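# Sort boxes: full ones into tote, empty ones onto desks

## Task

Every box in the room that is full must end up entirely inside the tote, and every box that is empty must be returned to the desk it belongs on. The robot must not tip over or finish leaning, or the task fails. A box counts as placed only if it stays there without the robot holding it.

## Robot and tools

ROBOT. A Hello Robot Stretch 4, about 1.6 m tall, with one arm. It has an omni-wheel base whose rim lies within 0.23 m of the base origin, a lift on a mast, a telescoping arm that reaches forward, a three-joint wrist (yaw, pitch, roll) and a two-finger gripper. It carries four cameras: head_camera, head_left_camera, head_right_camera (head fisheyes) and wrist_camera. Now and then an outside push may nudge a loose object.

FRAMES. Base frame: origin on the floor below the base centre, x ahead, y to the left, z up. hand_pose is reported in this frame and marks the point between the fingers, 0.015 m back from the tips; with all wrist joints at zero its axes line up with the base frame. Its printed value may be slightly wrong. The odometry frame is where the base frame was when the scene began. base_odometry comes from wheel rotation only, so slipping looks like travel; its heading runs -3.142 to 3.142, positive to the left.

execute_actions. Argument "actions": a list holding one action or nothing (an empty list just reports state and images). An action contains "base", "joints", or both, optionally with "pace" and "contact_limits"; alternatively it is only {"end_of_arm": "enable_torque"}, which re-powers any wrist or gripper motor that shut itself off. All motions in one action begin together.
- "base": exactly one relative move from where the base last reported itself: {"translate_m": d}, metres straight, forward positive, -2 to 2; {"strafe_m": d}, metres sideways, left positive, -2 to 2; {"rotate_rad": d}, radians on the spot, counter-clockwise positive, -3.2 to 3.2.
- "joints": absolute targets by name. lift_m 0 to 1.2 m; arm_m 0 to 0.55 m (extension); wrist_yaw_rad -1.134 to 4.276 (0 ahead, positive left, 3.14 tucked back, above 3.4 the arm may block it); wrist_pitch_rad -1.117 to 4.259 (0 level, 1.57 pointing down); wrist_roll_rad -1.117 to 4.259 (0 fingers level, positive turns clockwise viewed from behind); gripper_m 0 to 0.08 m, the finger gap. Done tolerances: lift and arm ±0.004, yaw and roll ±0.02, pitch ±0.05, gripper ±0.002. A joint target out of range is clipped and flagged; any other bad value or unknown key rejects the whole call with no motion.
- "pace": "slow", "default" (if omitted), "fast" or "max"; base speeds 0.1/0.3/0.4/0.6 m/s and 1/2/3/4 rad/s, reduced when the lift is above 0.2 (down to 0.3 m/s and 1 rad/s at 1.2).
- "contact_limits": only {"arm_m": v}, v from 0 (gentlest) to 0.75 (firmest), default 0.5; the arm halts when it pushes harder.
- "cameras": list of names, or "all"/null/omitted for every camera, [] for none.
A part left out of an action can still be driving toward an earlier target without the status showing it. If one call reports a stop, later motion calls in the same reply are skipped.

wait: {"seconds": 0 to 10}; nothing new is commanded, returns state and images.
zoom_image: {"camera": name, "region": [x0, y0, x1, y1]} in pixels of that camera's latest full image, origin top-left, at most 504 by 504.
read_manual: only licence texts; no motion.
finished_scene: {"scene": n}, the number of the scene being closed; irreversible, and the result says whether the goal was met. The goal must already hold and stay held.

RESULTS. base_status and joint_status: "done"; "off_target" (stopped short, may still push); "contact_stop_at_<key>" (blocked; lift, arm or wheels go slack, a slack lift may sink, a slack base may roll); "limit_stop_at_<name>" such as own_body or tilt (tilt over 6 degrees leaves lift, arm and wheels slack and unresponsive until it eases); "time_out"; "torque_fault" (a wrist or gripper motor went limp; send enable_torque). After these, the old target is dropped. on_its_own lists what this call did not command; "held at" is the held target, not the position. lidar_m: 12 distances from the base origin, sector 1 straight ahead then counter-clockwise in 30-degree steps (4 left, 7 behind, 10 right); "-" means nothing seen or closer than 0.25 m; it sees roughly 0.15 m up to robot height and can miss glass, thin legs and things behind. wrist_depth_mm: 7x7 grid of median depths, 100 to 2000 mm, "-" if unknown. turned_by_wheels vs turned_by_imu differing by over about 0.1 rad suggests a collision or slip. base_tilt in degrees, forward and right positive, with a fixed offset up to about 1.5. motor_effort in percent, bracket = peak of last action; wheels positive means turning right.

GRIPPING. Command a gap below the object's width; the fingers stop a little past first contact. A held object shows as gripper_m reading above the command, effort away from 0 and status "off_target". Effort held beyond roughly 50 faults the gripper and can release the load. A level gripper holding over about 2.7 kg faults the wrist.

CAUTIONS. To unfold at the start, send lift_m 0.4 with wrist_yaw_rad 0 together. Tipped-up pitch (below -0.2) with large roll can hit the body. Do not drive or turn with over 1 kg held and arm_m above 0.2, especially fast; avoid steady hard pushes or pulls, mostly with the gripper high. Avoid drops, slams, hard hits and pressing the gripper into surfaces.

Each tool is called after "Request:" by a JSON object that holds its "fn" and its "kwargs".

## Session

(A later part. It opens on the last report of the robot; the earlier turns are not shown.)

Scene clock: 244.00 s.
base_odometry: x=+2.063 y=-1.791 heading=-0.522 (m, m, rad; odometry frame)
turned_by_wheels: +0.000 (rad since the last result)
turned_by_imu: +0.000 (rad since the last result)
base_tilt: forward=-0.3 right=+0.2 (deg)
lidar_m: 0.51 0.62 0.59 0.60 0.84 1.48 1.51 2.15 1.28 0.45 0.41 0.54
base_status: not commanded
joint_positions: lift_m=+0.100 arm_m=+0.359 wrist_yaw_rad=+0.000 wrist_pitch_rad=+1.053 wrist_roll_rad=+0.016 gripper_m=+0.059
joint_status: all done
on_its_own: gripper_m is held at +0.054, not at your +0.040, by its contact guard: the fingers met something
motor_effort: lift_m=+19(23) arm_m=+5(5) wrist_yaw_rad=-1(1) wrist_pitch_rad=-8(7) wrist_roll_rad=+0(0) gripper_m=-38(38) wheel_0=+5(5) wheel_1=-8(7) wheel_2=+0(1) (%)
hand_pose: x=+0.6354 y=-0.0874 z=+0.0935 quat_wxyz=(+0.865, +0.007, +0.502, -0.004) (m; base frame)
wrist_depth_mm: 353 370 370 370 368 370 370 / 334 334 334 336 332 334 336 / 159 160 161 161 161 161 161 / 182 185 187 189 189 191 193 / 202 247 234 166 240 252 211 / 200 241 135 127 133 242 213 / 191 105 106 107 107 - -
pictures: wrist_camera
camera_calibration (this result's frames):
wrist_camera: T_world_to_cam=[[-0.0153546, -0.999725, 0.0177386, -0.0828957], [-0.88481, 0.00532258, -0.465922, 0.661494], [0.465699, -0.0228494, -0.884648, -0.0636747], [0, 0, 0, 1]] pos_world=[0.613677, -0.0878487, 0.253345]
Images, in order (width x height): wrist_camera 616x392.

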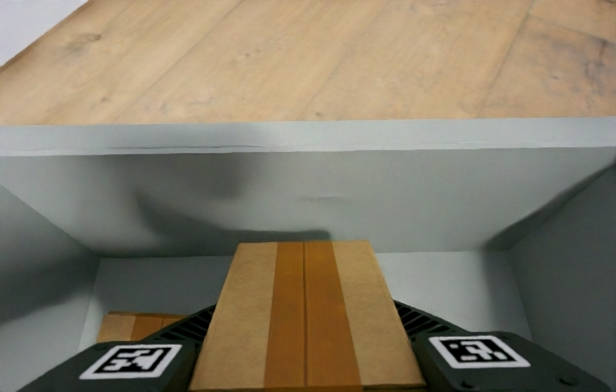

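Request:
{"fn": "execute_actions", "kwargs": {"actions": [{"joints":{"lift_m":0.08},"pace":"slow"}], "cameras": []}}

Request:
{"fn": "execute_actions", "kwargs": {"actions": [{"joints":{"gripper_m":0.07}}], "cameras": []}}

Request:
{"fn": "execute_actions", "kwargs": {"actions": [{"joints":{"lift_m":0.25}}], "cameras": []}}

Request:
{"fn": "execute_actions", "kwargs": {"actions": [{"joints":{"arm_m":0.2}}], "cameras": ["wrist_camera"]}}

Scene clock: 247.60 s.
base_odometry: x=+2.063 y=-1.791 heading=-0.522 (m, m, rad; odometry frame)
turned_by_wheels: +0.000 (rad since the last result)
turned_by_imu: +0.000 (rad since the last result)
base_tilt: forward=-0.3 right=+0.2 (deg)
lidar_m: 0.51 0.61 0.57 0.61 0.86 1.45 1.53 2.10 1.28 0.44 0.44 0.58
base_status: not commanded
joint_positions: lift_m=+0.080 arm_m=+0.359 wrist_yaw_rad=+0.000 wrist_pitch_rad=+1.053 wrist_roll_rad=+0.016 gripper_m=+0.059
joint_status: all done
on_its_own: gripper_m is held at +0.054, not at your +0.040, by its contact guard: the fingers met something
motor_effort: lift_m=+20(21) arm_m=+5(5) wrist_yaw_rad=+0(0) wrist_pitch_rad=-9(9) wrist_roll_rad=+0(0) gripper_m=-38(38) wheel_0=+5(5) wheel_1=-8(7) wheel_2=+0(0) (%)
hand_pose: x=+0.6354 y=-0.0874 z=+0.0735 quat_wxyz=(+0.865, +0.007, +0.502, -0.004) (m; base frame)
wrist_depth_mm: 336 338 338 340 338 340 340 / 306 309 307 307 307 147 314 / 146 147 148 150 150 152 153 / 182 185 187 188 190 191 192 / 202 232 232 166 231 236 212 / 201 173 135 128 133 220 212 / 183 104 105 107 107 - -
pictures: none
No camera images: the call's "cameras" was empty. Leave "cameras" out to get every camera's image.

Scene clock: 248.37 s.
base_odometry: x=+2.063 y=-1.791 heading=-0.522 (m, m, rad; odometry frame)
turned_by_wheels: +0.000 (rad since the last result)
turned_by_imu: +0.000 (rad since the last result)
base_tilt: forward=-0.3 right=+0.2 (deg)
lidar_m: 0.55 0.63 0.59 0.59 0.84 1.47 1.53 2.11 1.26 0.43 0.39 0.59
base_status: not commanded
joint_positions: lift_m=+0.080 arm_m=+0.359 wrist_yaw_rad=+0.000 wrist_pitch_rad=+1.052 wrist_roll_rad=+0.016 gripper_m=+0.070
joint_status: all done
motor_effort: lift_m=+20(20) arm_m=+5(5) wrist_yaw_rad=-1(1) wrist_pitch_rad=-3(7) wrist_roll_rad=+0(0) gripper_m=+2(39) wheel_0=+5(5) wheel_1=-7(7) wheel_2=+0(1) (%)
hand_pose: x=+0.6355 y=-0.0874 z=+0.0736 quat_wxyz=(+0.865, +0.007, +0.502, -0.004) (m; base frame)
wrist_depth_mm: 338 340 342 343 342 343 343 / 312 310 310 309 310 309 309 / 145 147 147 148 150 150 152 / 181 184 185 187 189 191 191 / 202 233 235 236 236 236 212 / 201 176 219 223 220 223 212 / 182 101 159 163 153 - -
pictures: none
No camera images: the call's "cameras" was empty. Leave "cameras" out to get every camera's image.

Scene clock: 250.17 s.
base_odometry: x=+2.063 y=-1.791 heading=-0.522 (m, m, rad; odometry frame)
turned_by_wheels: +0.000 (rad since the last result)
turned_by_imu: +0.000 (rad since the last result)
base_tilt: forward=-0.2 right=+0.1 (deg)
lidar_m: 0.52 0.63 0.59 0.58 0.84 1.48 1.52 2.14 1.24 0.45 0.45 0.56
base_status: not commanded
joint_positions: lift_m=+0.250 arm_m=+0.359 wrist_yaw_rad=+0.000 wrist_pitch_rad=+1.052 wrist_roll_rad=+0.016 gripper_m=+0.070
joint_status: all done
motor_effort: lift_m=+23(23) arm_m=+5(5) wrist_yaw_rad=+0(0) wrist_pitch_rad=-4(6) wrist_roll_rad=+0(0) gripper_m=+3(2) wheel_0=+5(5) wheel_1=-7(8) wheel_2=+0(0) (%)
hand_pose: x=+0.6356 y=-0.0874 z=+0.2434 quat_wxyz=(+0.865, +0.007, +0.502, -0.004) (m; base frame)
wrist_depth_mm: 377 459 574 597 585 549 500 / 397 488 539 544 539 539 530 / 413 488 492 492 492 496 492 / 442 455 455 459 455 455 455 / 421 424 418 297 297 415 421 / 392 301 315 382 325 294 394 / 373 101 159 364 153 - -
pictures: none
No camera images: the call's "cameras" was empty. Leave "cameras" out to get every camera's image.

Scene clock: 251.70 s.
base_odometry: x=+2.063 y=-1.791 heading=-0.522 (m, m, rad; odometry frame)
turned_by_wheels: +0.000 (rad since the last result)
turned_by_imu: +0.000 (rad since the last result)
base_tilt: forward=-0.2 right=+0.2 (deg)
lidar_m: 0.52 0.62 0.60 0.60 0.83 1.49 1.53 2.08 1.27 0.45 0.42 0.56
base_status: not commanded
joint_positions: lift_m=+0.250 arm_m=+0.201 wrist_yaw_rad=+0.000 wrist_pitch_rad=+1.051 wrist_roll_rad=+0.016 gripper_m=+0.070
joint_status: all done
motor_effort: lift_m=+23(23) arm_m=-5(5) wrist_yaw_rad=+0(2) wrist_pitch_rad=-5(3) wrist_roll_rad=+0(0) gripper_m=+2(2) wheel_0=+5(5) wheel_1=-7(7) wheel_2=+1(0) (%)
hand_pose: x=+0.4773 y=-0.0874 z=+0.2434 quat_wxyz=(+0.865, +0.007, +0.502, -0.004) (m; base frame)
wrist_depth_mm: 455 549 597 591 585 597 597 / 473 535 539 539 544 544 539 / 480 477 404 407 410 488 492 / 455 392 433 455 445 373 459 / 424 330 370 373 421 342 424 / 394 282 279 283 279 286 394 / 373 100 159 370 153 - -
pictures: wrist_camera
camera_calibration (this result's frames):
wrist_camera: T_world_to_cam=[[-0.0156164, -0.999721, 0.0177185, -0.0878765], [-0.88423, 0.00553517, -0.467019, 0.591455], [0.466791, -0.0229604, -0.88407, 0.141856], [0, 0, 0, 1]] pos_world=[0.455393, -0.0878687, 0.403188]
Images, in order (width x height): wrist_camera 616x392.

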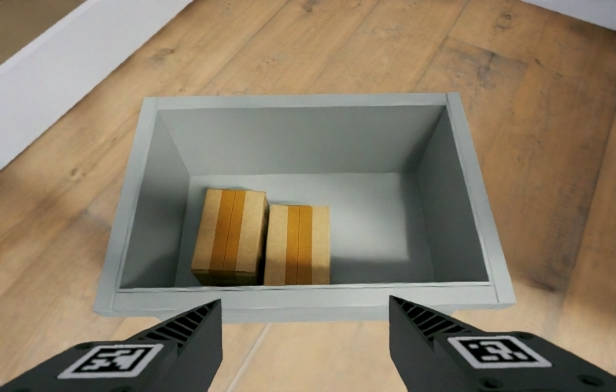

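Request:
{"fn": "execute_actions", "kwargs": {"actions": [{"joints":{"arm_m":0.36,"wrist_pitch_rad":1.3,"lift_m":0.3}}], "cameras": ["wrist_camera","head_camera"]}}

Request:
{"fn": "zoom_image", "kwargs": {"camera": "head_camera", "region": [170, 430, 310, 530]}}

Scene clock: 254.33 s.
base_odometry: x=+2.063 y=-1.791 heading=-0.522 (m, m, rad; odometry frame)
turned_by_wheels: +0.000 (rad since the last result)
turned_by_imu: +0.000 (rad since the last result)
base_tilt: forward=-0.3 right=+0.1 (deg)
lidar_m: 0.50 0.62 0.58 0.60 0.86 1.46 1.52 2.13 1.25 0.45 0.42 0.55
base_status: not commanded
joint_positions: lift_m=+0.300 arm_m=+0.359 wrist_yaw_rad=+0.000 wrist_pitch_rad=+1.301 wrist_roll_rad=+0.016 gripper_m=+0.070
joint_status: all done
motor_effort: lift_m=+23(26) arm_m=+5(6) wrist_yaw_rad=-1(1) wrist_pitch_rad=-2(0) wrist_roll_rad=+0(1) gripper_m=+2(2) wheel_0=+5(5) wheel_1=-7(8) wheel_2=+1(0) (%)
hand_pose: x=+0.5868 y=-0.0874 z=+0.2731 quat_wxyz=(+0.796, +0.006, +0.605, -0.005) (m; base frame)
wrist_depth_mm: 407 492 496 496 504 496 500 / 442 477 480 477 477 484 484 / 455 459 459 462 459 462 462 / 442 357 387 394 402 370 442 / 424 357 421 424 427 373 427 / 413 325 362 364 404 317 413 / 399 101 159 359 153 - -
pictures: head_camera, wrist_camera
camera_calibration (this result's frames):
wrist_camera: T_world_to_cam=[[-0.0104217, -0.999725, 0.0209841, -0.0906051], [-0.972098, 0.00521117, -0.234517, 0.690216], [0.234343, -0.0228426, -0.971886, 0.277362], [0, 0, 0, 1]] pos_world=[0.605016, -0.0878413, 0.433333]
Images, in order (width x height): head_camera 420x560, wrist_camera 616x392.

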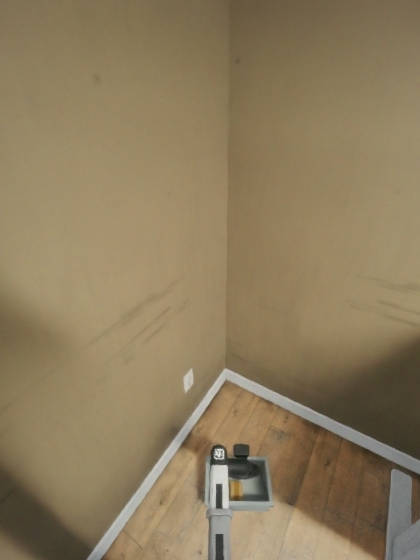

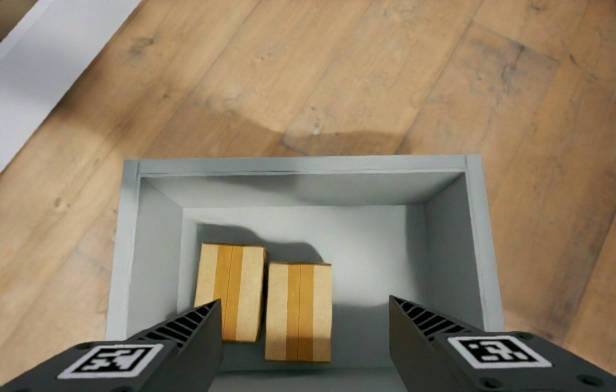

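Region (170, 430, 310, 530) of head_camera's 420x560 image, scaled by 3.600, with more detail than that image has; it fills the top 360 rows of this view, and the rest is white.

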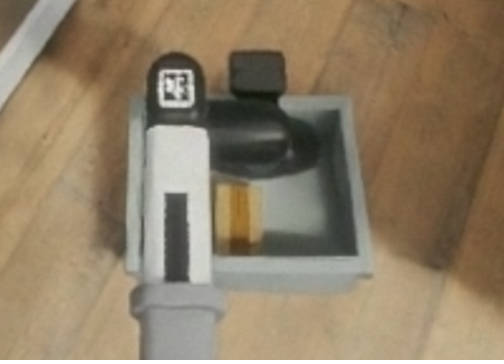

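Request:
{"fn": "execute_actions", "kwargs": {"actions": [{"base":{"rotate_rad":-0.593},"joints":{"arm_m":0,"lift_m":0.6,"wrist_pitch_rad":0.3,"gripper_m":0.08}}], "cameras": []}}

Request:
{"fn": "execute_actions", "kwargs": {"actions": [{"base":{"translate_m":-0.12},"joints":{"lift_m":0.93}}], "cameras": []}}

Request:
{"fn": "execute_actions", "kwargs": {"actions": [{"base":{"strafe_m":-1.056}}], "cameras": []}}

Request:
{"fn": "execute_actions", "kwargs": {"actions": [{"base":{"translate_m":0.105}}], "cameras": []}}

Request:
{"fn": "execute_actions", "kwargs": {"actions": [{"base":{"rotate_rad":0.65}}], "cameras": ["wrist_camera","head_camera"]}}

Scene clock: 259.23 s.
base_odometry: x=+2.063 y=-1.791 heading=-1.114 (m, m, rad; odometry frame)
turned_by_wheels: -0.592 (rad since the last result)
turned_by_imu: -0.587 (rad since the last result)
base_tilt: forward=-0.3 right=+0.2 (deg)
lidar_m: 0.55 0.51 0.64 0.60 0.59 0.78 1.64 1.49 1.98 1.59 0.49 0.42
base_status: done
joint_positions: lift_m=+0.600 arm_m=+0.001 wrist_yaw_rad=+0.000 wrist_pitch_rad=+0.302 wrist_roll_rad=+0.016 gripper_m=+0.080
joint_status: all done
motor_effort: lift_m=+23(25) arm_m=-5(5) wrist_yaw_rad=+0(3) wrist_pitch_rad=-5(12) wrist_roll_rad=+0(1) gripper_m=+2(2) wheel_0=+4(10) wheel_1=+5(10) wheel_2=+4(11) (%)
hand_pose: x=+0.3748 y=-0.0875 z=+0.7147 quat_wxyz=(+0.989, +0.008, +0.151, -0.001) (m; base frame)
wrist_depth_mm: 768 788 798 809 820 831 436 / 798 809 831 842 854 866 433 / 854 854 866 878 891 917 445 / 878 878 917 904 931 946 466 / 931 931 946 976 991 976 492 / 960 976 976 1008 1008 564 525 / 976 107 1060 1060 1042 103 -
pictures: none
No camera images: the call's "cameras" was empty. Leave "cameras" out to get every camera's image.

Scene clock: 261.60 s.
base_odometry: x=+2.010 y=-1.684 heading=-1.115 (m, m, rad; odometry frame)
turned_by_wheels: -0.001 (rad since the last result)
turned_by_imu: -0.001 (rad since the last result)
base_tilt: forward=-0.3 right=+0.3 (deg)
lidar_m: 0.65 0.60 0.63 0.56 0.59 0.78 1.70 1.35 1.79 2.34 0.68 0.53
base_status: done
joint_positions: lift_m=+0.930 arm_m=+0.001 wrist_yaw_rad=+0.000 wrist_pitch_rad=+0.302 wrist_roll_rad=+0.016 gripper_m=+0.080
joint_status: all done
motor_effort: lift_m=+23(24) arm_m=-5(5) wrist_yaw_rad=+0(1) wrist_pitch_rad=-8(7) wrist_roll_rad=+0(0) gripper_m=+2(3) wheel_0=-5(9) wheel_1=-5(9) wheel_2=+3(11) (%)
hand_pose: x=+0.3748 y=-0.0874 z=+1.0447 quat_wxyz=(+0.989, +0.008, +0.151, -0.001) (m; base frame)
wrist_depth_mm: 904 891 904 904 931 946 960 / 917 931 946 960 976 976 991 / 960 976 976 991 1008 1008 1025 / 1008 1025 1042 1042 1042 603 603 / 1042 1042 1098 1098 1078 452 424 / 1078 1078 1118 1160 1138 634 325 / 991 108 1182 1205 1205 103 -
pictures: none
No camera images: the call's "cameras" was empty. Leave "cameras" out to get every camera's image.

Scene clock: 266.43 s.
base_odometry: x=+1.062 y=-2.148 heading=-1.115 (m, m, rad; odometry frame)
turned_by_wheels: +0.000 (rad since the last result)
turned_by_imu: +0.001 (rad since the last result)
base_tilt: forward=-0.3 right=+0.1 (deg)
lidar_m: 0.46 0.51 0.65 1.60 1.69 1.35 1.25 1.31 1.39 1.28 0.75 0.50
base_status: done
joint_positions: lift_m=+0.930 arm_m=+0.001 wrist_yaw_rad=+0.000 wrist_pitch_rad=+0.302 wrist_roll_rad=+0.016 gripper_m=+0.080
joint_status: not commanded
motor_effort: lift_m=+23(23) arm_m=-5(5) wrist_yaw_rad=+0(1) wrist_pitch_rad=-6(7) wrist_roll_rad=+0(0) gripper_m=+2(2) wheel_0=+4(13) wheel_1=-4(13) wheel_2=+0(2) (%)
hand_pose: x=+0.3748 y=-0.0874 z=+1.0447 quat_wxyz=(+0.989, +0.008, +0.151, -0.001) (m; base frame)
wrist_depth_mm: 931 931 960 976 991 991 991 / 976 991 991 1008 1025 1042 1042 / 991 1008 1025 1025 1042 1078 1078 / 640 640 627 621 609 609 609 / 445 436 439 433 427 427 424 / 338 336 338 332 315 329 327 / 286 108 300 1255 307 103 -
pictures: none
No camera images: the call's "cameras" was empty. Leave "cameras" out to get every camera's image.

Scene clock: 268.00 s.
base_odometry: x=+1.108 y=-2.243 heading=-1.114 (m, m, rad; odometry frame)
turned_by_wheels: +0.001 (rad since the last result)
turned_by_imu: +0.001 (rad since the last result)
base_tilt: forward=-0.3 right=+0.2 (deg)
lidar_m: 0.36 0.40 0.53 1.63 1.68 1.45 1.37 1.42 1.40 1.28 0.57 0.38
base_status: done
joint_positions: lift_m=+0.930 arm_m=+0.001 wrist_yaw_rad=+0.000 wrist_pitch_rad=+0.302 wrist_roll_rad=+0.016 gripper_m=+0.080
joint_status: not commanded
motor_effort: lift_m=+23(23) arm_m=-5(5) wrist_yaw_rad=-1(1) wrist_pitch_rad=-6(7) wrist_roll_rad=+0(1) gripper_m=+2(2) wheel_0=+4(9) wheel_1=+4(9) wheel_2=-1(11) (%)
hand_pose: x=+0.3748 y=-0.0874 z=+1.0447 quat_wxyz=(+0.989, +0.008, +0.151, -0.001) (m; base frame)
wrist_depth_mm: 831 842 854 866 878 878 917 / 866 866 904 904 931 931 931 / 891 904 931 931 946 976 991 / 640 634 634 621 609 615 609 / 445 439 439 430 430 427 427 / 338 336 334 330 319 330 327 / 285 107 253 270 251 103 -
pictures: none
No camera images: the call's "cameras" was empty. Leave "cameras" out to get every camera's image.

Scene clock: 269.47 s.
base_odometry: x=+1.108 y=-2.243 heading=-0.465 (m, m, rad; odometry frame)
turned_by_wheels: +0.649 (rad since the last result)
turned_by_imu: +0.644 (rad since the last result)
base_tilt: forward=-0.3 right=+0.2 (deg)
lidar_m: 0.41 0.61 1.63 1.72 1.41 1.35 1.46 1.33 1.30 0.50 0.36 0.36
base_status: done
joint_positions: lift_m=+0.930 arm_m=+0.001 wrist_yaw_rad=+0.000 wrist_pitch_rad=+0.302 wrist_roll_rad=+0.016 gripper_m=+0.080
joint_status: not commanded
motor_effort: lift_m=+23(23) arm_m=-5(5) wrist_yaw_rad=-1(2) wrist_pitch_rad=-7(8) wrist_roll_rad=+0(0) gripper_m=+1(2) wheel_0=-5(10) wheel_1=-3(9) wheel_2=-5(9) (%)
hand_pose: x=+0.3748 y=-0.0874 z=+1.0447 quat_wxyz=(+0.989, +0.008, +0.151, -0.001) (m; base frame)
wrist_depth_mm: 1366 1464 1205 1042 904 809 723 / 1430 1499 1255 1078 946 842 759 / 1430 1576 1255 1042 931 854 778 / 1366 634 627 559 621 615 603 / 445 436 439 436 430 427 427 / 1430 340 334 334 317 330 325 / 1430 107 262 271 250 103 -
pictures: head_camera, wrist_camera
camera_calibration (this result's frames):
wrist_camera: T_world_to_cam=[[-0.0231761, -0.999728, 0.00245151, -0.084834], [-0.329566, 0.00532499, -0.944117, 1.16558], [0.943848, -0.0226889, -0.3296, 0.140095], [0, 0, 0, 1]] pos_world=[0.249941, -0.0878391, 1.14683]
Images, in order (width x height): head_camera 420x560, wrist_camera 616x392.

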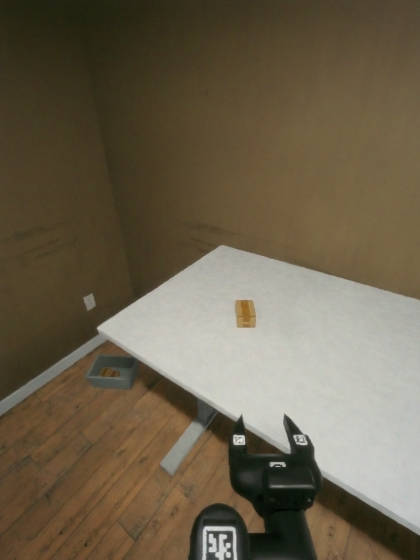

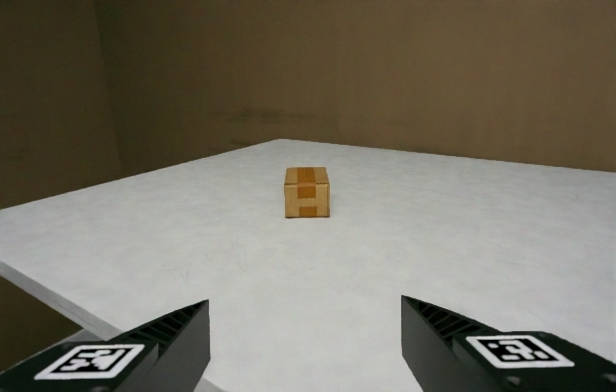

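Request:
{"fn": "execute_actions", "kwargs": {"actions": [{"joints":{"lift_m":0.862,"arm_m":0.05}}], "cameras": []}}

Request:
{"fn": "execute_actions", "kwargs": {"actions": [{"joints":{"arm_m":0.33}}], "cameras": ["wrist_camera"]}}

Scene clock: 271.67 s.
base_odometry: x=+1.108 y=-2.243 heading=-0.465 (m, m, rad; odometry frame)
turned_by_wheels: +0.000 (rad since the last result)
turned_by_imu: +0.000 (rad since the last result)
base_tilt: forward=-0.2 right=+0.2 (deg)
lidar_m: 0.46 0.60 1.64 1.73 1.41 1.36 1.47 1.33 1.26 0.53 0.37 0.36
base_status: not commanded
joint_positions: lift_m=+0.862 arm_m=+0.049 wrist_yaw_rad=+0.000 wrist_pitch_rad=+0.302 wrist_roll_rad=+0.016 gripper_m=+0.080
joint_status: all done
motor_effort: lift_m=+18(22) arm_m=+5(6) wrist_yaw_rad=-1(1) wrist_pitch_rad=-7(7) wrist_roll_rad=+0(0) gripper_m=+2(2) wheel_0=-5(5) wheel_1=-4(4) wheel_2=-5(5) (%)
hand_pose: x=+0.4231 y=-0.0874 z=+0.9771 quat_wxyz=(+0.989, +0.008, +0.151, -0.001) (m; base frame)
wrist_depth_mm: 1366 1366 1138 991 866 768 699 / 1397 1430 1205 1025 891 788 723 / 1397 1397 732 549 699 683 676 / 418 410 410 404 399 397 394 / 289 286 283 283 279 277 277 / 1430 229 217 216 206 214 213 / 1430 108 170 176 163 103 -
pictures: none
No camera images: the call's "cameras" was empty. Leave "cameras" out to get every camera's image.

Scene clock: 273.63 s.
base_odometry: x=+1.108 y=-2.243 heading=-0.465 (m, m, rad; odometry frame)
turned_by_wheels: +0.000 (rad since the last result)
turned_by_imu: +0.000 (rad since the last result)
base_tilt: forward=-0.3 right=+0.1 (deg)
lidar_m: 0.42 0.60 1.65 1.73 1.40 1.36 1.47 1.33 1.30 0.52 0.38 0.37
base_status: not commanded
joint_positions: lift_m=+0.862 arm_m=+0.329 wrist_yaw_rad=+0.000 wrist_pitch_rad=+0.302 wrist_roll_rad=+0.016 gripper_m=+0.080
joint_status: all done
motor_effort: lift_m=+19(19) arm_m=+5(5) wrist_yaw_rad=-1(1) wrist_pitch_rad=-8(4) wrist_roll_rad=+0(1) gripper_m=+2(2) wheel_0=-5(5) wheel_1=-4(4) wheel_2=-5(5) (%)
hand_pose: x=+0.7031 y=-0.0874 z=+0.9771 quat_wxyz=(+0.989, +0.008, +0.151, -0.001) (m; base frame)
wrist_depth_mm: 1160 1008 842 741 640 574 521 / 1205 1078 891 768 668 591 539 / 1281 1138 878 699 661 597 544 / 410 404 402 238 394 389 387 / 285 283 278 183 259 273 272 / 216 216 205 191 193 211 210 / 183 108 162 173 160 103 -
pictures: wrist_camera
camera_calibration (this result's frames):
wrist_camera: T_world_to_cam=[[-0.0232105, -0.999728, 0.00244996, -0.077041], [-0.329506, 0.00533633, -0.944139, 1.20989], [0.943868, -0.0227212, -0.32954, -0.192125], [0, 0, 0, 1]] pos_world=[0.578219, -0.0878417, 1.07918]
Images, in order (width x height): wrist_camera 616x392.

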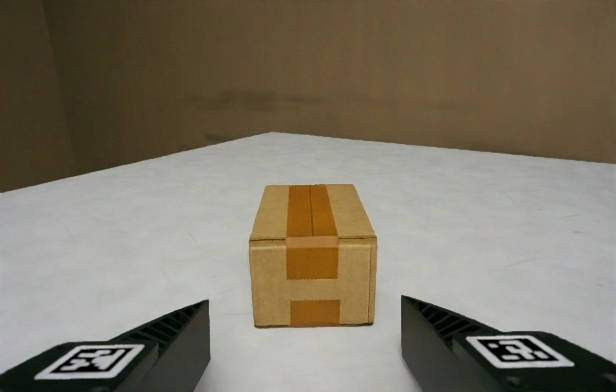

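Request:
{"fn": "execute_actions", "kwargs": {"actions": [{"joints":{"arm_m":0.421},"pace":"slow","contact_limits":{"arm_m":0.2}}], "cameras": ["wrist_camera"]}}

Request:
{"fn": "execute_actions", "kwargs": {"actions": [{"joints":{"gripper_m":0.04}}], "cameras": []}}

Request:
{"fn": "execute_actions", "kwargs": {"actions": [{"joints":{"lift_m":0.92,"wrist_pitch_rad":0.0}}], "cameras": ["wrist_camera"]}}

Request:
{"fn": "execute_actions", "kwargs": {"actions": [{"joints":{"arm_m":0.0},"base":{"rotate_rad":-0.65}}], "cameras": []}}

Scene clock: 277.53 s.
base_odometry: x=+1.108 y=-2.243 heading=-0.465 (m, m, rad; odometry frame)
turned_by_wheels: +0.000 (rad since the last result)
turned_by_imu: +0.000 (rad since the last result)
base_tilt: forward=-0.3 right=+0.2 (deg)
lidar_m: 0.41 0.60 1.63 1.73 1.42 1.37 1.46 1.35 1.30 0.51 0.38 0.37
base_status: not commanded
joint_positions: lift_m=+0.862 arm_m=+0.420 wrist_yaw_rad=+0.000 wrist_pitch_rad=+0.302 wrist_roll_rad=+0.016 gripper_m=+0.080
joint_status: all done
motor_effort: lift_m=+19(19) arm_m=+5(5) wrist_yaw_rad=-1(1) wrist_pitch_rad=-5(5) wrist_roll_rad=+0(0) gripper_m=+2(2) wheel_0=-5(5) wheel_1=-4(4) wheel_2=-5(5) (%)
contact_limits: arm_m 0.2
hand_pose: x=+0.7940 y=-0.0874 z=+0.9771 quat_wxyz=(+0.989, +0.008, +0.151, -0.001) (m; base frame)
wrist_depth_mm: 1098 891 750 647 569 512 459 / 1118 946 788 676 591 525 477 / 1205 1008 798 668 603 544 496 / 410 407 402 397 394 389 384 / 285 282 278 166 274 274 272 / 217 216 145 128 133 210 210 / 182 108 113 108 107 103 -
pictures: wrist_camera
camera_calibration (this result's frames):
wrist_camera: T_world_to_cam=[[-0.0233615, -0.999724, 0.00244973, -0.0748399], [-0.329505, 0.00538631, -0.944139, 1.23987], [0.943865, -0.0228637, -0.32954, -0.277996], [0, 0, 0, 1]] pos_world=[0.669185, -0.0878536, 1.07918]
Images, in order (width x height): wrist_camera 616x392.

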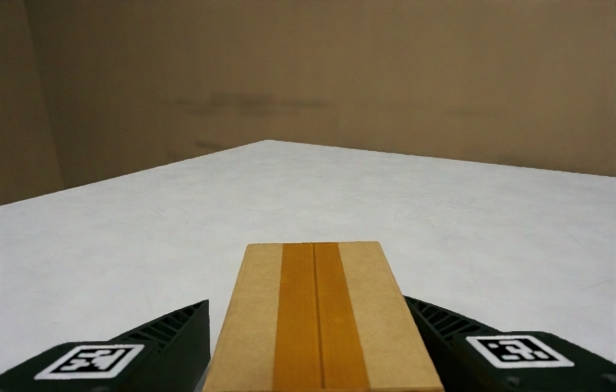

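Scene clock: 278.53 s.
base_odometry: x=+1.108 y=-2.243 heading=-0.465 (m, m, rad; odometry frame)
turned_by_wheels: +0.000 (rad since the last result)
turned_by_imu: +0.000 (rad since the last result)
base_tilt: forward=-0.3 right=+0.1 (deg)
lidar_m: 0.43 0.60 1.62 1.72 1.40 1.36 1.51 1.32 1.29 0.54 0.38 0.36
base_status: not commanded
joint_positions: lift_m=+0.862 arm_m=+0.420 wrist_yaw_rad=+0.000 wrist_pitch_rad=+0.302 wrist_roll_rad=+0.016 gripper_m=+0.059
joint_status: gripper_m off_target (ended at +0.059, target +0.040)
on_its_own: gripper_m is held at +0.054, not at your +0.040, by its contact guard: the fingers met something
motor_effort: lift_m=+19(18) arm_m=+5(5) wrist_yaw_rad=+0(2) wrist_pitch_rad=-7(6) wrist_roll_rad=+0(1) gripper_m=-38(41) wheel_0=-5(5) wheel_1=-4(4) wheel_2=-5(5) (%)
hand_pose: x=+0.7940 y=-0.0875 z=+0.9771 quat_wxyz=(+0.989, +0.008, +0.151, -0.001) (m; base frame)
wrist_depth_mm: 1098 878 750 647 569 508 462 / 1160 931 778 683 591 525 477 / 1205 1008 798 661 597 539 492 / 410 407 402 397 394 392 387 / 285 283 279 166 274 273 271 / 217 216 135 128 133 210 211 / 182 105 106 108 107 - -
pictures: none
No camera images: the call's "cameras" was empty. Leave "cameras" out to get every camera's image.

Scene clock: 279.70 s.
base_odometry: x=+1.108 y=-2.243 heading=-0.465 (m, m, rad; odometry frame)
turned_by_wheels: +0.000 (rad since the last result)
turned_by_imu: +0.000 (rad since the last result)
base_tilt: forward=-0.3 right=+0.1 (deg)
lidar_m: 0.41 0.64 1.64 1.74 1.40 1.36 1.47 1.35 1.30 0.49 0.39 0.37
base_status: not commanded
joint_positions: lift_m=+0.920 arm_m=+0.420 wrist_yaw_rad=+0.000 wrist_pitch_rad=+0.005 wrist_roll_rad=+0.016 gripper_m=+0.059
joint_status: all done
on_its_own: gripper_m is held at +0.054, not at your +0.040, by its contact guard: the fingers met something
motor_effort: lift_m=+24(26) arm_m=+5(5) wrist_yaw_rad=-1(0) wrist_pitch_rad=-14(23) wrist_roll_rad=+0(1) gripper_m=-38(38) wheel_0=-5(5) wheel_1=-4(4) wheel_2=-5(5) (%)
hand_pose: x=+0.8037 y=-0.0874 z=+1.0968 quat_wxyz=(+1.000, +0.008, +0.003, +0.000) (m; base frame)
wrist_depth_mm: 1205 991 831 707 615 549 496 / 1205 1025 831 715 615 549 500 / 1205 1025 842 715 621 559 496 / 1205 1025 854 723 627 549 500 / 1205 1042 854 166 621 554 500 / 1182 1025 135 128 133 554 500 / 1182 105 105 107 107 - 480
pictures: wrist_camera
camera_calibration (this result's frames):
wrist_camera: T_world_to_cam=[[-0.0230819, -0.999723, -0.00449959, -0.0675149], [-0.0387675, 0.00539246, -0.999234, 1.18284], [0.998982, -0.0228898, -0.0388813, -0.610792], [0, 0, 0, 1]] pos_world=[0.654467, -0.0878555, 1.15788]
Images, in order (width x height): wrist_camera 616x392.

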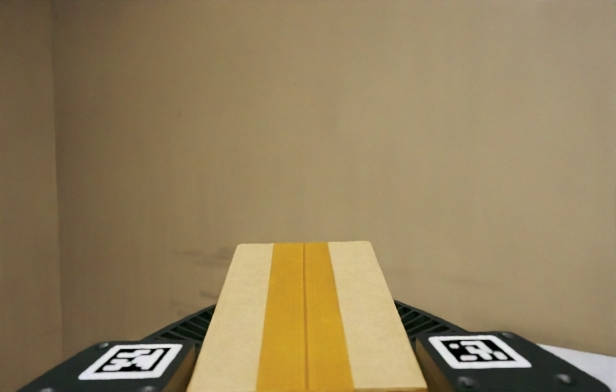

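Scene clock: 282.03 s.
base_odometry: x=+1.108 y=-2.243 heading=-1.114 (m, m, rad; odometry frame)
turned_by_wheels: -0.649 (rad since the last result)
turned_by_imu: -0.644 (rad since the last result)
base_tilt: forward=-0.3 right=+0.2 (deg)
lidar_m: 0.34 0.37 0.53 1.64 1.68 1.46 1.38 1.41 1.37 1.28 0.59 0.41
base_status: done
joint_positions: lift_m=+0.920 arm_m=+0.001 wrist_yaw_rad=+0.000 wrist_pitch_rad=+0.005 wrist_roll_rad=+0.016 gripper_m=+0.059
joint_status: all done
on_its_own: gripper_m is held at +0.054, not at your +0.040, by its contact guard: the fingers met something
motor_effort: lift_m=+24(24) arm_m=-5(5) wrist_yaw_rad=+0(6) wrist_pitch_rad=-16(17) wrist_roll_rad=-1(0) gripper_m=-38(38) wheel_0=+5(11) wheel_1=+4(12) wheel_2=+4(9) (%)
hand_pose: x=+0.3844 y=-0.0875 z=+1.0968 quat_wxyz=(+1.000, +0.008, +0.003, +0.000) (m; base frame)
wrist_depth_mm: 904 931 917 946 960 960 976 / 904 917 931 960 960 976 991 / 917 917 946 960 960 976 976 / 904 931 946 976 976 991 991 / 931 931 946 166 976 976 976 / 699 691 135 127 133 647 640 / 504 105 105 107 107 - 480
pictures: none
No camera images: the call's "cameras" was empty. Leave "cameras" out to get every camera's image.

Request:
{"fn": "execute_actions", "kwargs": {"actions": [{"base":{"translate_m":-0.12}}], "cameras": []}}

Request:
{"fn": "execute_actions", "kwargs": {"actions": [{"base":{"strafe_m":1.057},"joints":{"lift_m":0.5}}], "cameras": []}}

Request:
{"fn": "execute_actions", "kwargs": {"actions": [{"base":{"translate_m":0.132},"joints":{"lift_m":0.3,"wrist_pitch_rad":1.05}}], "cameras": []}}

Request:
{"fn": "execute_actions", "kwargs": {"actions": [{"base":{"rotate_rad":0.593},"joints":{"lift_m":0.25}}], "cameras": []}}

Request:
{"fn": "execute_actions", "kwargs": {"actions": [{"base":{"strafe_m":-0.07},"joints":{"arm_m":0.3}}], "cameras": ["wrist_camera"]}}

Scene clock: 286.33 s.
base_odometry: x=+1.055 y=-2.135 heading=-1.115 (m, m, rad; odometry frame)
turned_by_wheels: -0.001 (rad since the last result)
turned_by_imu: +0.000 (rad since the last result)
base_tilt: forward=-0.4 right=+0.1 (deg)
lidar_m: 0.47 0.51 0.68 1.58 1.68 1.32 1.24 1.31 1.34 1.28 0.79 0.56
base_status: done
joint_positions: lift_m=+0.920 arm_m=+0.001 wrist_yaw_rad=+0.000 wrist_pitch_rad=+0.005 wrist_roll_rad=+0.016 gripper_m=+0.059
joint_status: not commanded
on_its_own: gripper_m is held at +0.054, not at your +0.040, by its contact guard: the fingers met something
motor_effort: lift_m=+24(24) arm_m=-5(5) wrist_yaw_rad=-1(0) wrist_pitch_rad=-13(15) wrist_roll_rad=+0(0) gripper_m=-38(38) wheel_0=-6(10) wheel_1=-4(10) wheel_2=+3(13) (%)
hand_pose: x=+0.3844 y=-0.0874 z=+1.0968 quat_wxyz=(+1.000, +0.008, +0.003, +0.000) (m; base frame)
wrist_depth_mm: 1025 1025 1042 1060 1060 1078 1118 / 1042 1042 1078 1078 1078 1098 1098 / 1025 1042 1060 1098 1078 1118 1118 / 1042 1042 1078 1060 1078 1078 1118 / 1025 1042 1042 166 1098 1098 1138 / 691 691 135 128 133 647 634 / 500 104 105 107 107 - 473
pictures: none
No camera images: the call's "cameras" was empty. Leave "cameras" out to get every camera's image.

Scene clock: 291.17 s.
base_odometry: x=+2.004 y=-1.670 heading=-1.115 (m, m, rad; odometry frame)
turned_by_wheels: +0.000 (rad since the last result)
turned_by_imu: +0.000 (rad since the last result)
base_tilt: forward=-0.3 right=+0.1 (deg)
lidar_m: 0.67 0.60 0.63 0.55 0.57 0.79 1.68 1.37 1.80 2.36 0.70 0.54
base_status: done
joint_positions: lift_m=+0.500 arm_m=+0.001 wrist_yaw_rad=+0.000 wrist_pitch_rad=+0.005 wrist_roll_rad=+0.016 gripper_m=+0.059
joint_status: all done
on_its_own: gripper_m is held at +0.054, not at your +0.040, by its contact guard: the fingers met something
motor_effort: lift_m=+21(27) arm_m=-5(5) wrist_yaw_rad=-1(0) wrist_pitch_rad=-13(15) wrist_roll_rad=+0(1) gripper_m=-38(38) wheel_0=-4(11) wheel_1=+4(14) wheel_2=+0(2) (%)
hand_pose: x=+0.3844 y=-0.0874 z=+0.6771 quat_wxyz=(+1.000, +0.008, +0.003, +0.000) (m; base frame)
wrist_depth_mm: 991 976 1008 1025 1025 480 480 / 960 991 1008 1025 904 603 609 / 976 991 1008 1008 1042 627 1042 / 976 1025 1025 1025 1042 621 1060 / 991 991 1008 166 1025 634 1078 / 976 1008 135 128 134 627 1078 / 976 105 105 108 107 - 1078
pictures: none
No camera images: the call's "cameras" was empty. Leave "cameras" out to get every camera's image.

Scene clock: 293.07 s.
base_odometry: x=+2.062 y=-1.788 heading=-1.114 (m, m, rad; odometry frame)
turned_by_wheels: +0.001 (rad since the last result)
turned_by_imu: +0.001 (rad since the last result)
base_tilt: forward=-0.3 right=+0.2 (deg)
lidar_m: 0.55 0.51 0.63 0.58 0.58 0.78 1.65 1.47 1.98 1.57 0.48 0.42
base_status: done
joint_positions: lift_m=+0.300 arm_m=+0.001 wrist_yaw_rad=+0.000 wrist_pitch_rad=+1.053 wrist_roll_rad=+0.016 gripper_m=+0.059
joint_status: all done
on_its_own: gripper_m is held at +0.054, not at your +0.040, by its contact guard: the fingers met something
motor_effort: lift_m=+20(19) arm_m=-4(5) wrist_yaw_rad=-1(1) wrist_pitch_rad=-7(13) wrist_roll_rad=+0(0) gripper_m=-38(38) wheel_0=+3(9) wheel_1=+5(11) wheel_2=-1(12) (%)
hand_pose: x=+0.2770 y=-0.0874 z=+0.2935 quat_wxyz=(+0.865, +0.007, +0.502, -0.004) (m; base frame)
wrist_depth_mm: 517 668 668 661 676 621 647 / 549 597 609 603 609 591 603 / 449 504 559 559 559 544 521 / 477 517 512 517 512 517 477 / 477 477 477 167 480 473 452 / 442 445 135 128 133 445 445 / 421 104 105 107 107 - 418
pictures: none
No camera images: the call's "cameras" was empty. Leave "cameras" out to get every camera's image.

Scene clock: 294.43 s.
base_odometry: x=+2.062 y=-1.788 heading=-0.522 (m, m, rad; odometry frame)
turned_by_wheels: +0.592 (rad since the last result)
turned_by_imu: +0.587 (rad since the last result)
base_tilt: forward=-0.3 right=+0.1 (deg)
lidar_m: 0.49 0.62 0.58 0.59 0.82 1.49 1.52 2.10 1.27 0.45 0.42 0.52
base_status: done
joint_positions: lift_m=+0.250 arm_m=+0.001 wrist_yaw_rad=+0.000 wrist_pitch_rad=+1.053 wrist_roll_rad=+0.016 gripper_m=+0.059
joint_status: all done
on_its_own: gripper_m is held at +0.054, not at your +0.040, by its contact guard: the fingers met something
motor_effort: lift_m=+20(22) arm_m=-4(4) wrist_yaw_rad=-1(0) wrist_pitch_rad=-6(7) wrist_roll_rad=-1(1) gripper_m=-38(38) wheel_0=-6(12) wheel_1=-6(11) wheel_2=-3(11) (%)
hand_pose: x=+0.2770 y=-0.0874 z=+0.2435 quat_wxyz=(+0.865, +0.007, +0.502, -0.004) (m; base frame)
wrist_depth_mm: 549 597 508 525 500 597 597 / 535 525 389 392 413 525 539 / 492 496 459 459 477 496 496 / 455 459 455 455 452 459 455 / 427 424 424 166 424 421 424 / 394 397 135 128 133 394 397 / 375 105 106 108 107 - 379
pictures: none
No camera images: the call's "cameras" was empty. Leave "cameras" out to get every camera's image.

Scene clock: 296.43 s.
base_odometry: x=+2.028 y=-1.848 heading=-0.522 (m, m, rad; odometry frame)
turned_by_wheels: +0.000 (rad since the last result)
turned_by_imu: +0.000 (rad since the last result)
base_tilt: forward=-0.3 right=+0.2 (deg)
lidar_m: 0.49 0.68 0.65 0.65 0.94 1.50 1.56 2.16 1.09 0.41 0.35 0.53
base_status: done
joint_positions: lift_m=+0.250 arm_m=+0.299 wrist_yaw_rad=+0.000 wrist_pitch_rad=+1.052 wrist_roll_rad=+0.016 gripper_m=+0.059
joint_status: all done
on_its_own: gripper_m is held at +0.054, not at your +0.040, by its contact guard: the fingers met something
motor_effort: lift_m=+19(20) arm_m=+5(5) wrist_yaw_rad=-1(1) wrist_pitch_rad=-7(8) wrist_roll_rad=-1(0) gripper_m=-38(38) wheel_0=+4(12) wheel_1=-4(14) wheel_2=+0(1) (%)
hand_pose: x=+0.5754 y=-0.0874 z=+0.2435 quat_wxyz=(+0.865, +0.007, +0.502, -0.004) (m; base frame)
wrist_depth_mm: 462 559 591 597 591 569 517 / 480 539 539 539 535 539 539 / 484 496 492 496 496 492 496 / 442 329 329 332 442 452 452 / 319 394 394 166 336 418 421 / 301 343 135 128 133 394 392 / 285 105 105 107 107 - 379
pictures: wrist_camera
camera_calibration (this result's frames):
wrist_camera: T_world_to_cam=[[-0.0152246, -0.999727, 0.0177349, -0.086537], [-0.884684, 0.00520303, -0.466163, 0.67835], [0.465943, -0.0227869, -0.884521, 0.0967834], [0, 0, 0, 1]] pos_world=[0.553712, -0.0878374, 0.403363]
Images, in order (width x height): wrist_camera 616x392.

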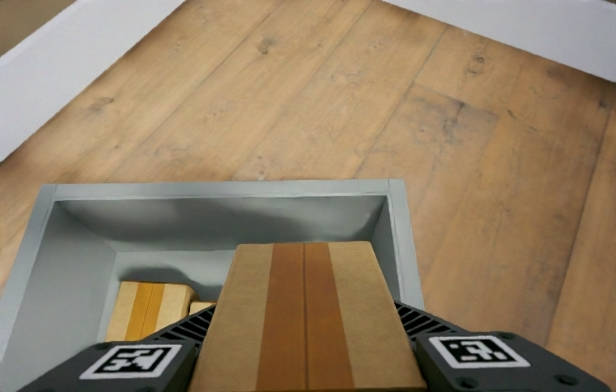

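Request:
{"fn": "execute_actions", "kwargs": {"actions": [{"base":{"strafe_m":0.013},"joints":{"arm_m":0.365},"pace":"slow"}], "cameras": []}}

Request:
{"fn": "execute_actions", "kwargs": {"actions": [{"joints":{"lift_m":0.11}}], "cameras": ["wrist_camera"]}}

Scene clock: 300.17 s.
base_odometry: x=+2.034 y=-1.837 heading=-0.522 (m, m, rad; odometry frame)
turned_by_wheels: +0.000 (rad since the last result)
turned_by_imu: +0.000 (rad since the last result)
base_tilt: forward=-0.2 right=+0.0 (deg)
lidar_m: 0.50 0.69 0.61 0.64 0.92 1.50 1.56 2.15 1.14 0.40 0.35 0.54
base_status: done
joint_positions: lift_m=+0.250 arm_m=+0.364 wrist_yaw_rad=+0.000 wrist_pitch_rad=+1.052 wrist_roll_rad=+0.016 gripper_m=+0.059
joint_status: all done
on_its_own: gripper_m is held at +0.054, not at your +0.040, by its contact guard: the fingers met something
motor_effort: lift_m=+20(20) arm_m=+5(5) wrist_yaw_rad=-1(2) wrist_pitch_rad=-8(7) wrist_roll_rad=+0(0) gripper_m=-38(38) wheel_0=-6(8) wheel_1=+5(8) wheel_2=+0(0) (%)
hand_pose: x=+0.6404 y=-0.0874 z=+0.2435 quat_wxyz=(+0.865, +0.007, +0.502, -0.004) (m; base frame)
wrist_depth_mm: 421 504 591 591 569 521 477 / 433 525 535 539 539 535 512 / 466 492 496 492 488 496 492 / 455 452 455 452 455 455 452 / 421 424 421 166 421 418 418 / 297 349 135 128 133 394 389 / 267 105 106 107 107 - 379
pictures: none
No camera images: the call's "cameras" was empty. Leave "cameras" out to get every camera's image.

Scene clock: 301.80 s.
base_odometry: x=+2.034 y=-1.837 heading=-0.522 (m, m, rad; odometry frame)
turned_by_wheels: +0.000 (rad since the last result)
turned_by_imu: +0.000 (rad since the last result)
base_tilt: forward=-0.3 right=+0.1 (deg)
lidar_m: 0.51 0.68 0.65 0.64 0.94 1.49 1.53 2.15 1.13 0.40 0.38 0.53
base_status: not commanded
joint_positions: lift_m=+0.110 arm_m=+0.364 wrist_yaw_rad=+0.000 wrist_pitch_rad=+1.053 wrist_roll_rad=+0.016 gripper_m=+0.059
joint_status: all done
on_its_own: gripper_m is held at +0.054, not at your +0.040, by its contact guard: the fingers met something
motor_effort: lift_m=+20(20) arm_m=+5(5) wrist_yaw_rad=+0(0) wrist_pitch_rad=-8(6) wrist_roll_rad=+0(0) gripper_m=-38(38) wheel_0=-6(7) wheel_1=+5(6) wheel_2=+0(0) (%)
hand_pose: x=+0.6404 y=-0.0874 z=+0.1035 quat_wxyz=(+0.865, +0.007, +0.502, -0.004) (m; base frame)
wrist_depth_mm: 375 387 384 384 382 387 387 / 347 351 347 347 349 349 347 / 319 320 319 320 317 171 319 / 177 178 180 182 183 167 293 / 236 239 225 166 232 175 150 / 250 251 135 127 133 175 138 / 191 104 106 107 107 - -
pictures: wrist_camera
camera_calibration (this result's frames):
wrist_camera: T_world_to_cam=[[-0.0153518, -0.999725, 0.0177382, -0.0829974], [-0.884782, 0.00531889, -0.465974, 0.670568], [0.465751, -0.022848, -0.884621, -0.0572087], [0, 0, 0, 1]] pos_world=[0.618678, -0.0878484, 0.263332]
Images, in order (width x height): wrist_camera 616x392.

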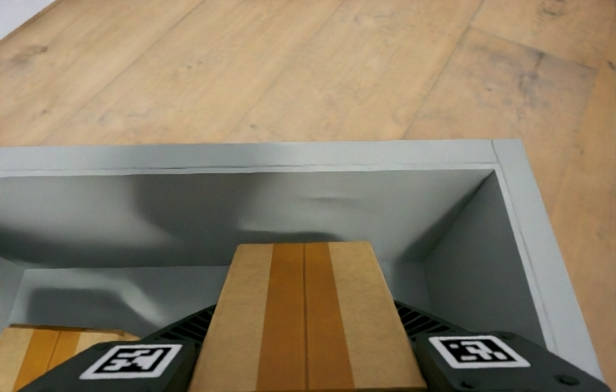

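Request:
{"fn": "execute_actions", "kwargs": {"actions": [{"joints":{"lift_m":0.08},"pace":"slow"}], "cameras": ["wrist_camera"]}}

Request:
{"fn": "execute_actions", "kwargs": {"actions": [{"joints":{"gripper_m":0.068}}], "cameras": []}}

Request:
{"fn": "execute_actions", "kwargs": {"actions": [{"joints":{"lift_m":0.3}}], "cameras": []}}

Request:
{"fn": "execute_actions", "kwargs": {"actions": [{"joints":{"wrist_pitch_rad":1.3}}], "cameras": ["wrist_camera"]}}

Scene clock: 304.23 s.
base_odometry: x=+2.034 y=-1.837 heading=-0.522 (m, m, rad; odometry frame)
turned_by_wheels: +0.000 (rad since the last result)
turned_by_imu: +0.000 (rad since the last result)
base_tilt: forward=-0.3 right=+0.1 (deg)
lidar_m: 0.55 0.69 0.66 0.63 0.94 1.50 1.56 2.17 1.12 0.40 0.38 1.03
base_status: not commanded
joint_positions: lift_m=+0.080 arm_m=+0.364 wrist_yaw_rad=+0.000 wrist_pitch_rad=+1.052 wrist_roll_rad=+0.016 gripper_m=+0.059
joint_status: all done
on_its_own: gripper_m is held at +0.054, not at your +0.040, by its contact guard: the fingers met something
motor_effort: lift_m=+19(19) arm_m=+4(5) wrist_yaw_rad=-1(1) wrist_pitch_rad=-7(8) wrist_roll_rad=-1(1) gripper_m=-38(38) wheel_0=-6(7) wheel_1=+6(5) wheel_2=+0(1) (%)
hand_pose: x=+0.6406 y=-0.0874 z=+0.0736 quat_wxyz=(+0.865, +0.007, +0.502, -0.004) (m; base frame)
wrist_depth_mm: 340 340 340 342 340 340 340 / 309 307 310 309 309 309 307 / 140 141 143 143 144 145 136 / 176 178 179 181 182 166 132 / 230 232 224 166 232 175 133 / 223 223 135 128 133 176 133 / 164 105 105 108 107 - -
pictures: wrist_camera
camera_calibration (this result's frames):
wrist_camera: T_world_to_cam=[[-0.015273, -0.999727, 0.017661, -0.0824863], [-0.884501, 0.00527145, -0.466509, 0.656739], [0.466289, -0.0227461, -0.88434, -0.0841191], [0, 0, 0, 1]] pos_world=[0.61885, -0.0878392, 0.233442]
Images, in order (width x height): wrist_camera 616x392.

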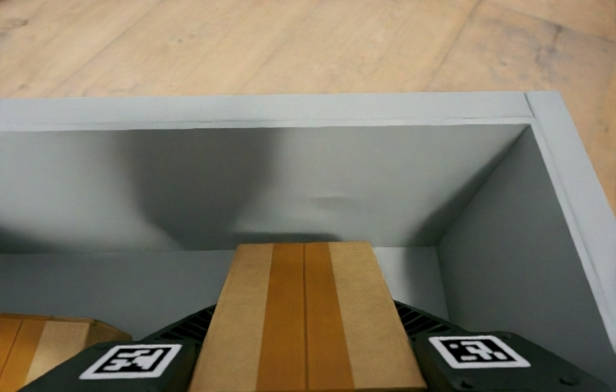

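Scene clock: 304.97 s.
base_odometry: x=+2.034 y=-1.837 heading=-0.522 (m, m, rad; odometry frame)
turned_by_wheels: +0.000 (rad since the last result)
turned_by_imu: +0.000 (rad since the last result)
base_tilt: forward=-0.2 right=+0.1 (deg)
lidar_m: 0.49 0.69 0.64 0.64 0.92 1.51 1.55 2.16 1.15 0.40 0.37 1.03
base_status: not commanded
joint_positions: lift_m=+0.080 arm_m=+0.364 wrist_yaw_rad=+0.000 wrist_pitch_rad=+1.052 wrist_roll_rad=+0.016 gripper_m=+0.068
joint_status: all done
motor_effort: lift_m=+19(19) arm_m=+4(4) wrist_yaw_rad=-1(2) wrist_pitch_rad=-2(7) wrist_roll_rad=-1(1) gripper_m=+3(37) wheel_0=-6(6) wheel_1=+6(5) wheel_2=+0(0) (%)
hand_pose: x=+0.6407 y=-0.0874 z=+0.0737 quat_wxyz=(+0.865, +0.007, +0.502, -0.004) (m; base frame)
wrist_depth_mm: 342 343 343 343 342 342 340 / 310 310 310 309 310 312 310 / 140 140 142 143 144 144 138 / 175 177 178 180 181 165 132 / 234 233 224 182 229 175 133 / 224 224 138 133 145 164 133 / 165 107 129 128 126 - -
pictures: none
No camera images: the call's "cameras" was empty. Leave "cameras" out to get every camera's image.

Scene clock: 306.97 s.
base_odometry: x=+2.034 y=-1.837 heading=-0.522 (m, m, rad; odometry frame)
turned_by_wheels: +0.000 (rad since the last result)
turned_by_imu: +0.000 (rad since the last result)
base_tilt: forward=-0.3 right=+0.2 (deg)
lidar_m: 0.50 0.66 0.65 0.64 0.94 1.51 1.57 2.15 1.15 0.41 0.39 0.54
base_status: not commanded
joint_positions: lift_m=+0.300 arm_m=+0.364 wrist_yaw_rad=+0.000 wrist_pitch_rad=+1.052 wrist_roll_rad=+0.016 gripper_m=+0.068
joint_status: all done
motor_effort: lift_m=+23(24) arm_m=+4(4) wrist_yaw_rad=-1(1) wrist_pitch_rad=-3(5) wrist_roll_rad=+0(1) gripper_m=+3(2) wheel_0=-7(6) wheel_1=+5(6) wheel_2=+0(0) (%)
hand_pose: x=+0.6407 y=-0.0874 z=+0.2934 quat_wxyz=(+0.865, +0.007, +0.502, -0.004) (m; base frame)
wrist_depth_mm: 418 517 640 647 597 525 488 / 445 544 603 609 603 585 521 / 466 549 549 554 554 559 554 / 496 508 508 517 517 512 512 / 477 473 477 477 477 477 473 / 436 345 334 375 340 442 442 / 415 107 155 345 148 - 418
pictures: none
No camera images: the call's "cameras" was empty. Leave "cameras" out to get every camera's image.

Scene clock: 307.67 s.
base_odometry: x=+2.034 y=-1.837 heading=-0.522 (m, m, rad; odometry frame)
turned_by_wheels: +0.000 (rad since the last result)
turned_by_imu: +0.000 (rad since the last result)
base_tilt: forward=-0.2 right=+0.1 (deg)
lidar_m: 0.52 0.67 0.64 0.64 0.91 1.49 1.55 2.14 1.15 0.41 0.39 0.53
base_status: not commanded
joint_positions: lift_m=+0.300 arm_m=+0.364 wrist_yaw_rad=+0.000 wrist_pitch_rad=+1.300 wrist_roll_rad=+0.016 gripper_m=+0.068
joint_status: all done
motor_effort: lift_m=+23(23) arm_m=+4(4) wrist_yaw_rad=+0(1) wrist_pitch_rad=+0(1) wrist_roll_rad=-1(1) gripper_m=+2(3) wheel_0=-7(6) wheel_1=+5(6) wheel_2=+0(0) (%)
hand_pose: x=+0.5920 y=-0.0874 z=+0.2731 quat_wxyz=(+0.796, +0.007, +0.605, -0.005) (m; base frame)
wrist_depth_mm: 459 496 500 500 496 504 504 / 477 477 473 480 480 473 480 / 462 459 459 462 462 462 466 / 436 364 373 379 345 445 439 / 418 375 421 338 399 430 427 / 329 364 362 404 402 415 415 / 310 107 154 397 148 - -
pictures: wrist_camera
camera_calibration (this result's frames):
wrist_camera: T_world_to_cam=[[-0.0108559, -0.999722, 0.0209448, -0.0903003], [-0.972026, 0.00563583, -0.234805, 0.695314], [0.234621, -0.0229079, -0.971817, 0.275974], [0, 0, 0, 1]] pos_world=[0.610133, -0.0878718, 0.433351]
Images, in order (width x height): wrist_camera 616x392.

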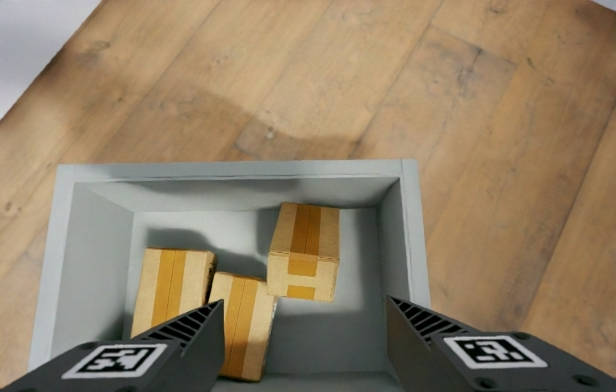

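Request:
{"fn": "execute_actions", "kwargs": {"actions": [{"joints":{"arm_m":0.2,"wrist_pitch_rad":0.9,"lift_m":0.22}}], "cameras": ["wrist_camera","head_camera"]}}

Request:
{"fn": "zoom_image", "kwargs": {"camera": "head_camera", "region": [150, 430, 290, 530]}}

Scene clock: 311.20 s.
base_odometry: x=+2.034 y=-1.837 heading=-0.522 (m, m, rad; odometry frame)
turned_by_wheels: +0.000 (rad since the last result)
turned_by_imu: +0.000 (rad since the last result)
base_tilt: forward=-0.3 right=+0.1 (deg)
lidar_m: 0.50 0.69 0.62 0.65 0.92 1.47 1.53 2.18 1.17 0.41 0.37 0.56
base_status: not commanded
joint_positions: lift_m=+0.220 arm_m=+0.201 wrist_yaw_rad=+0.000 wrist_pitch_rad=+0.902 wrist_roll_rad=+0.016 gripper_m=+0.068
joint_status: all done
motor_effort: lift_m=+19(20) arm_m=-5(5) wrist_yaw_rad=-1(1) wrist_pitch_rad=-6(7) wrist_roll_rad=-1(1) gripper_m=+2(3) wheel_0=-6(6) wheel_1=+6(6) wheel_2=+0(0) (%)
hand_pose: x=+0.5036 y=-0.0874 z=+0.2315 quat_wxyz=(+0.900, +0.007, +0.436, -0.004) (m; base frame)
wrist_depth_mm: 480 569 699 715 676 615 569 / 500 597 615 615 615 615 597 / 517 539 544 539 539 539 539 / 469 387 407 392 397 484 480 / 330 375 430 340 399 436 433 / 296 349 340 392 303 397 394 / 254 107 154 257 148 - -
pictures: head_camera, wrist_camera
camera_calibration (this result's frames):
wrist_camera: T_world_to_cam=[[-0.0181835, -0.99972, 0.015134, -0.0853671], [-0.804791, 0.005653, -0.593531, 0.59851], [0.593279, -0.0229722, -0.804669, 0.0369915], [0, 0, 0, 1]] pos_world=[0.458177, -0.0878768, 0.386292]
Images, in order (width x height): head_camera 420x560, wrist_camera 616x392.

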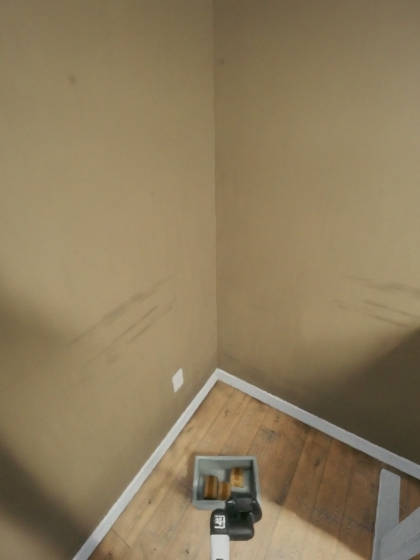

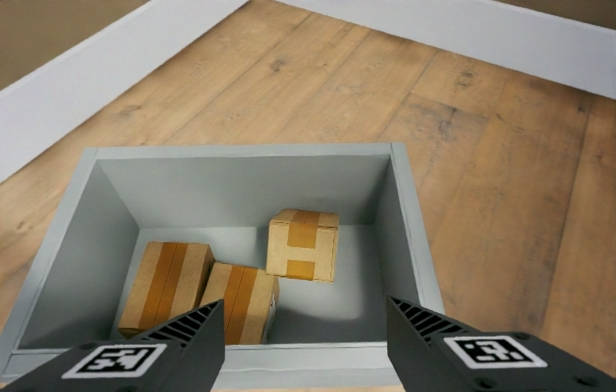

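Region (150, 430, 290, 530) of head_camera's 420x560 image, scaled by 3.600, with more detail than that image has; it fills the top 360 rows of this view, and the rest is white.

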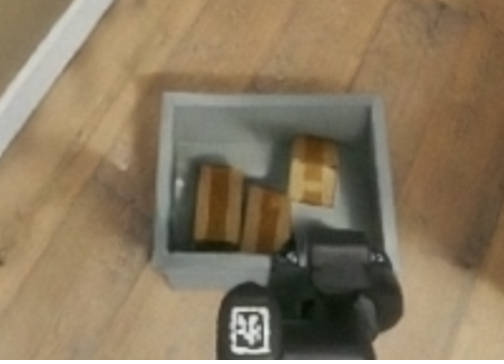

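Request:
{"fn": "execute_actions", "kwargs": {"actions": [{"joints":{"arm_m":0.364,"wrist_pitch_rad":1.05,"lift_m":0.22,"gripper_m":0.078}}], "cameras": []}}

Request:
{"fn": "execute_actions", "kwargs": {"actions": [{"joints":{"lift_m":0.12}}], "cameras": ["wrist_camera"]}}

Scene clock: 316.00 s.
base_odometry: x=+2.034 y=-1.837 heading=-0.522 (m, m, rad; odometry frame)
turned_by_wheels: +0.000 (rad since the last result)
turned_by_imu: +0.000 (rad since the last result)
base_tilt: forward=-0.3 right=+0.1 (deg)
lidar_m: 0.50 0.68 0.64 0.64 0.90 1.51 1.54 2.16 1.14 0.39 0.40 0.56
base_status: not commanded
joint_positions: lift_m=+0.220 arm_m=+0.363 wrist_yaw_rad=+0.000 wrist_pitch_rad=+1.051 wrist_roll_rad=+0.016 gripper_m=+0.078
joint_status: all done
motor_effort: lift_m=+19(18) arm_m=+5(5) wrist_yaw_rad=-1(0) wrist_pitch_rad=-2(4) wrist_roll_rad=-1(1) gripper_m=+2(3) wheel_0=-6(6) wheel_1=+6(5) wheel_2=+0(1) (%)
hand_pose: x=+0.6396 y=-0.0874 z=+0.2138 quat_wxyz=(+0.865, +0.007, +0.502, -0.004) (m; base frame)
wrist_depth_mm: 415 500 544 554 554 525 473 / 433 496 504 496 500 500 492 / 445 462 455 455 459 459 455 / 418 424 424 418 424 421 421 / 273 276 281 267 266 392 392 / 281 330 336 309 315 364 366 / 256 108 330 252 330 103 -
pictures: none
No camera images: the call's "cameras" was empty. Leave "cameras" out to get every camera's image.

Scene clock: 317.43 s.
base_odometry: x=+2.034 y=-1.837 heading=-0.522 (m, m, rad; odometry frame)
turned_by_wheels: +0.000 (rad since the last result)
turned_by_imu: +0.000 (rad since the last result)
base_tilt: forward=-0.2 right=+0.1 (deg)
lidar_m: 0.52 0.68 0.64 0.64 0.92 1.49 1.50 2.14 1.11 0.42 0.39 0.56
base_status: not commanded
joint_positions: lift_m=+0.120 arm_m=+0.363 wrist_yaw_rad=+0.000 wrist_pitch_rad=+1.051 wrist_roll_rad=+0.016 gripper_m=+0.078
joint_status: all done
motor_effort: lift_m=+19(18) arm_m=+5(5) wrist_yaw_rad=-1(1) wrist_pitch_rad=-2(5) wrist_roll_rad=+0(1) gripper_m=+3(1) wheel_0=-6(7) wheel_1=+6(5) wheel_2=-1(0) (%)
hand_pose: x=+0.6396 y=-0.0874 z=+0.1138 quat_wxyz=(+0.865, +0.007, +0.502, -0.004) (m; base frame)
wrist_depth_mm: 394 404 402 402 402 404 402 / 366 364 366 366 366 366 366 / 334 334 334 334 334 332 334 / 178 179 181 182 183 176 307 / 236 240 242 229 243 175 283 / 258 264 255 184 244 163 259 / 203 108 164 162 161 103 -
pictures: wrist_camera
camera_calibration (this result's frames):
wrist_camera: T_world_to_cam=[[-0.0153926, -0.999726, 0.0176481, -0.0831439], [-0.884127, 0.00536504, -0.467215, 0.674428], [0.466992, -0.0227948, -0.883967, -0.0486329], [0, 0, 0, 1]] pos_world=[0.617712, -0.087848, 0.27358]
Images, in order (width x height): wrist_camera 616x392.

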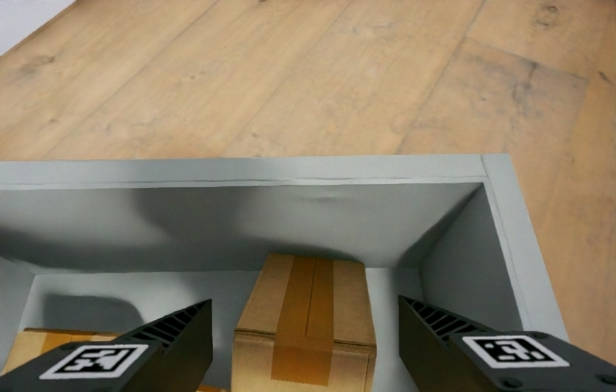

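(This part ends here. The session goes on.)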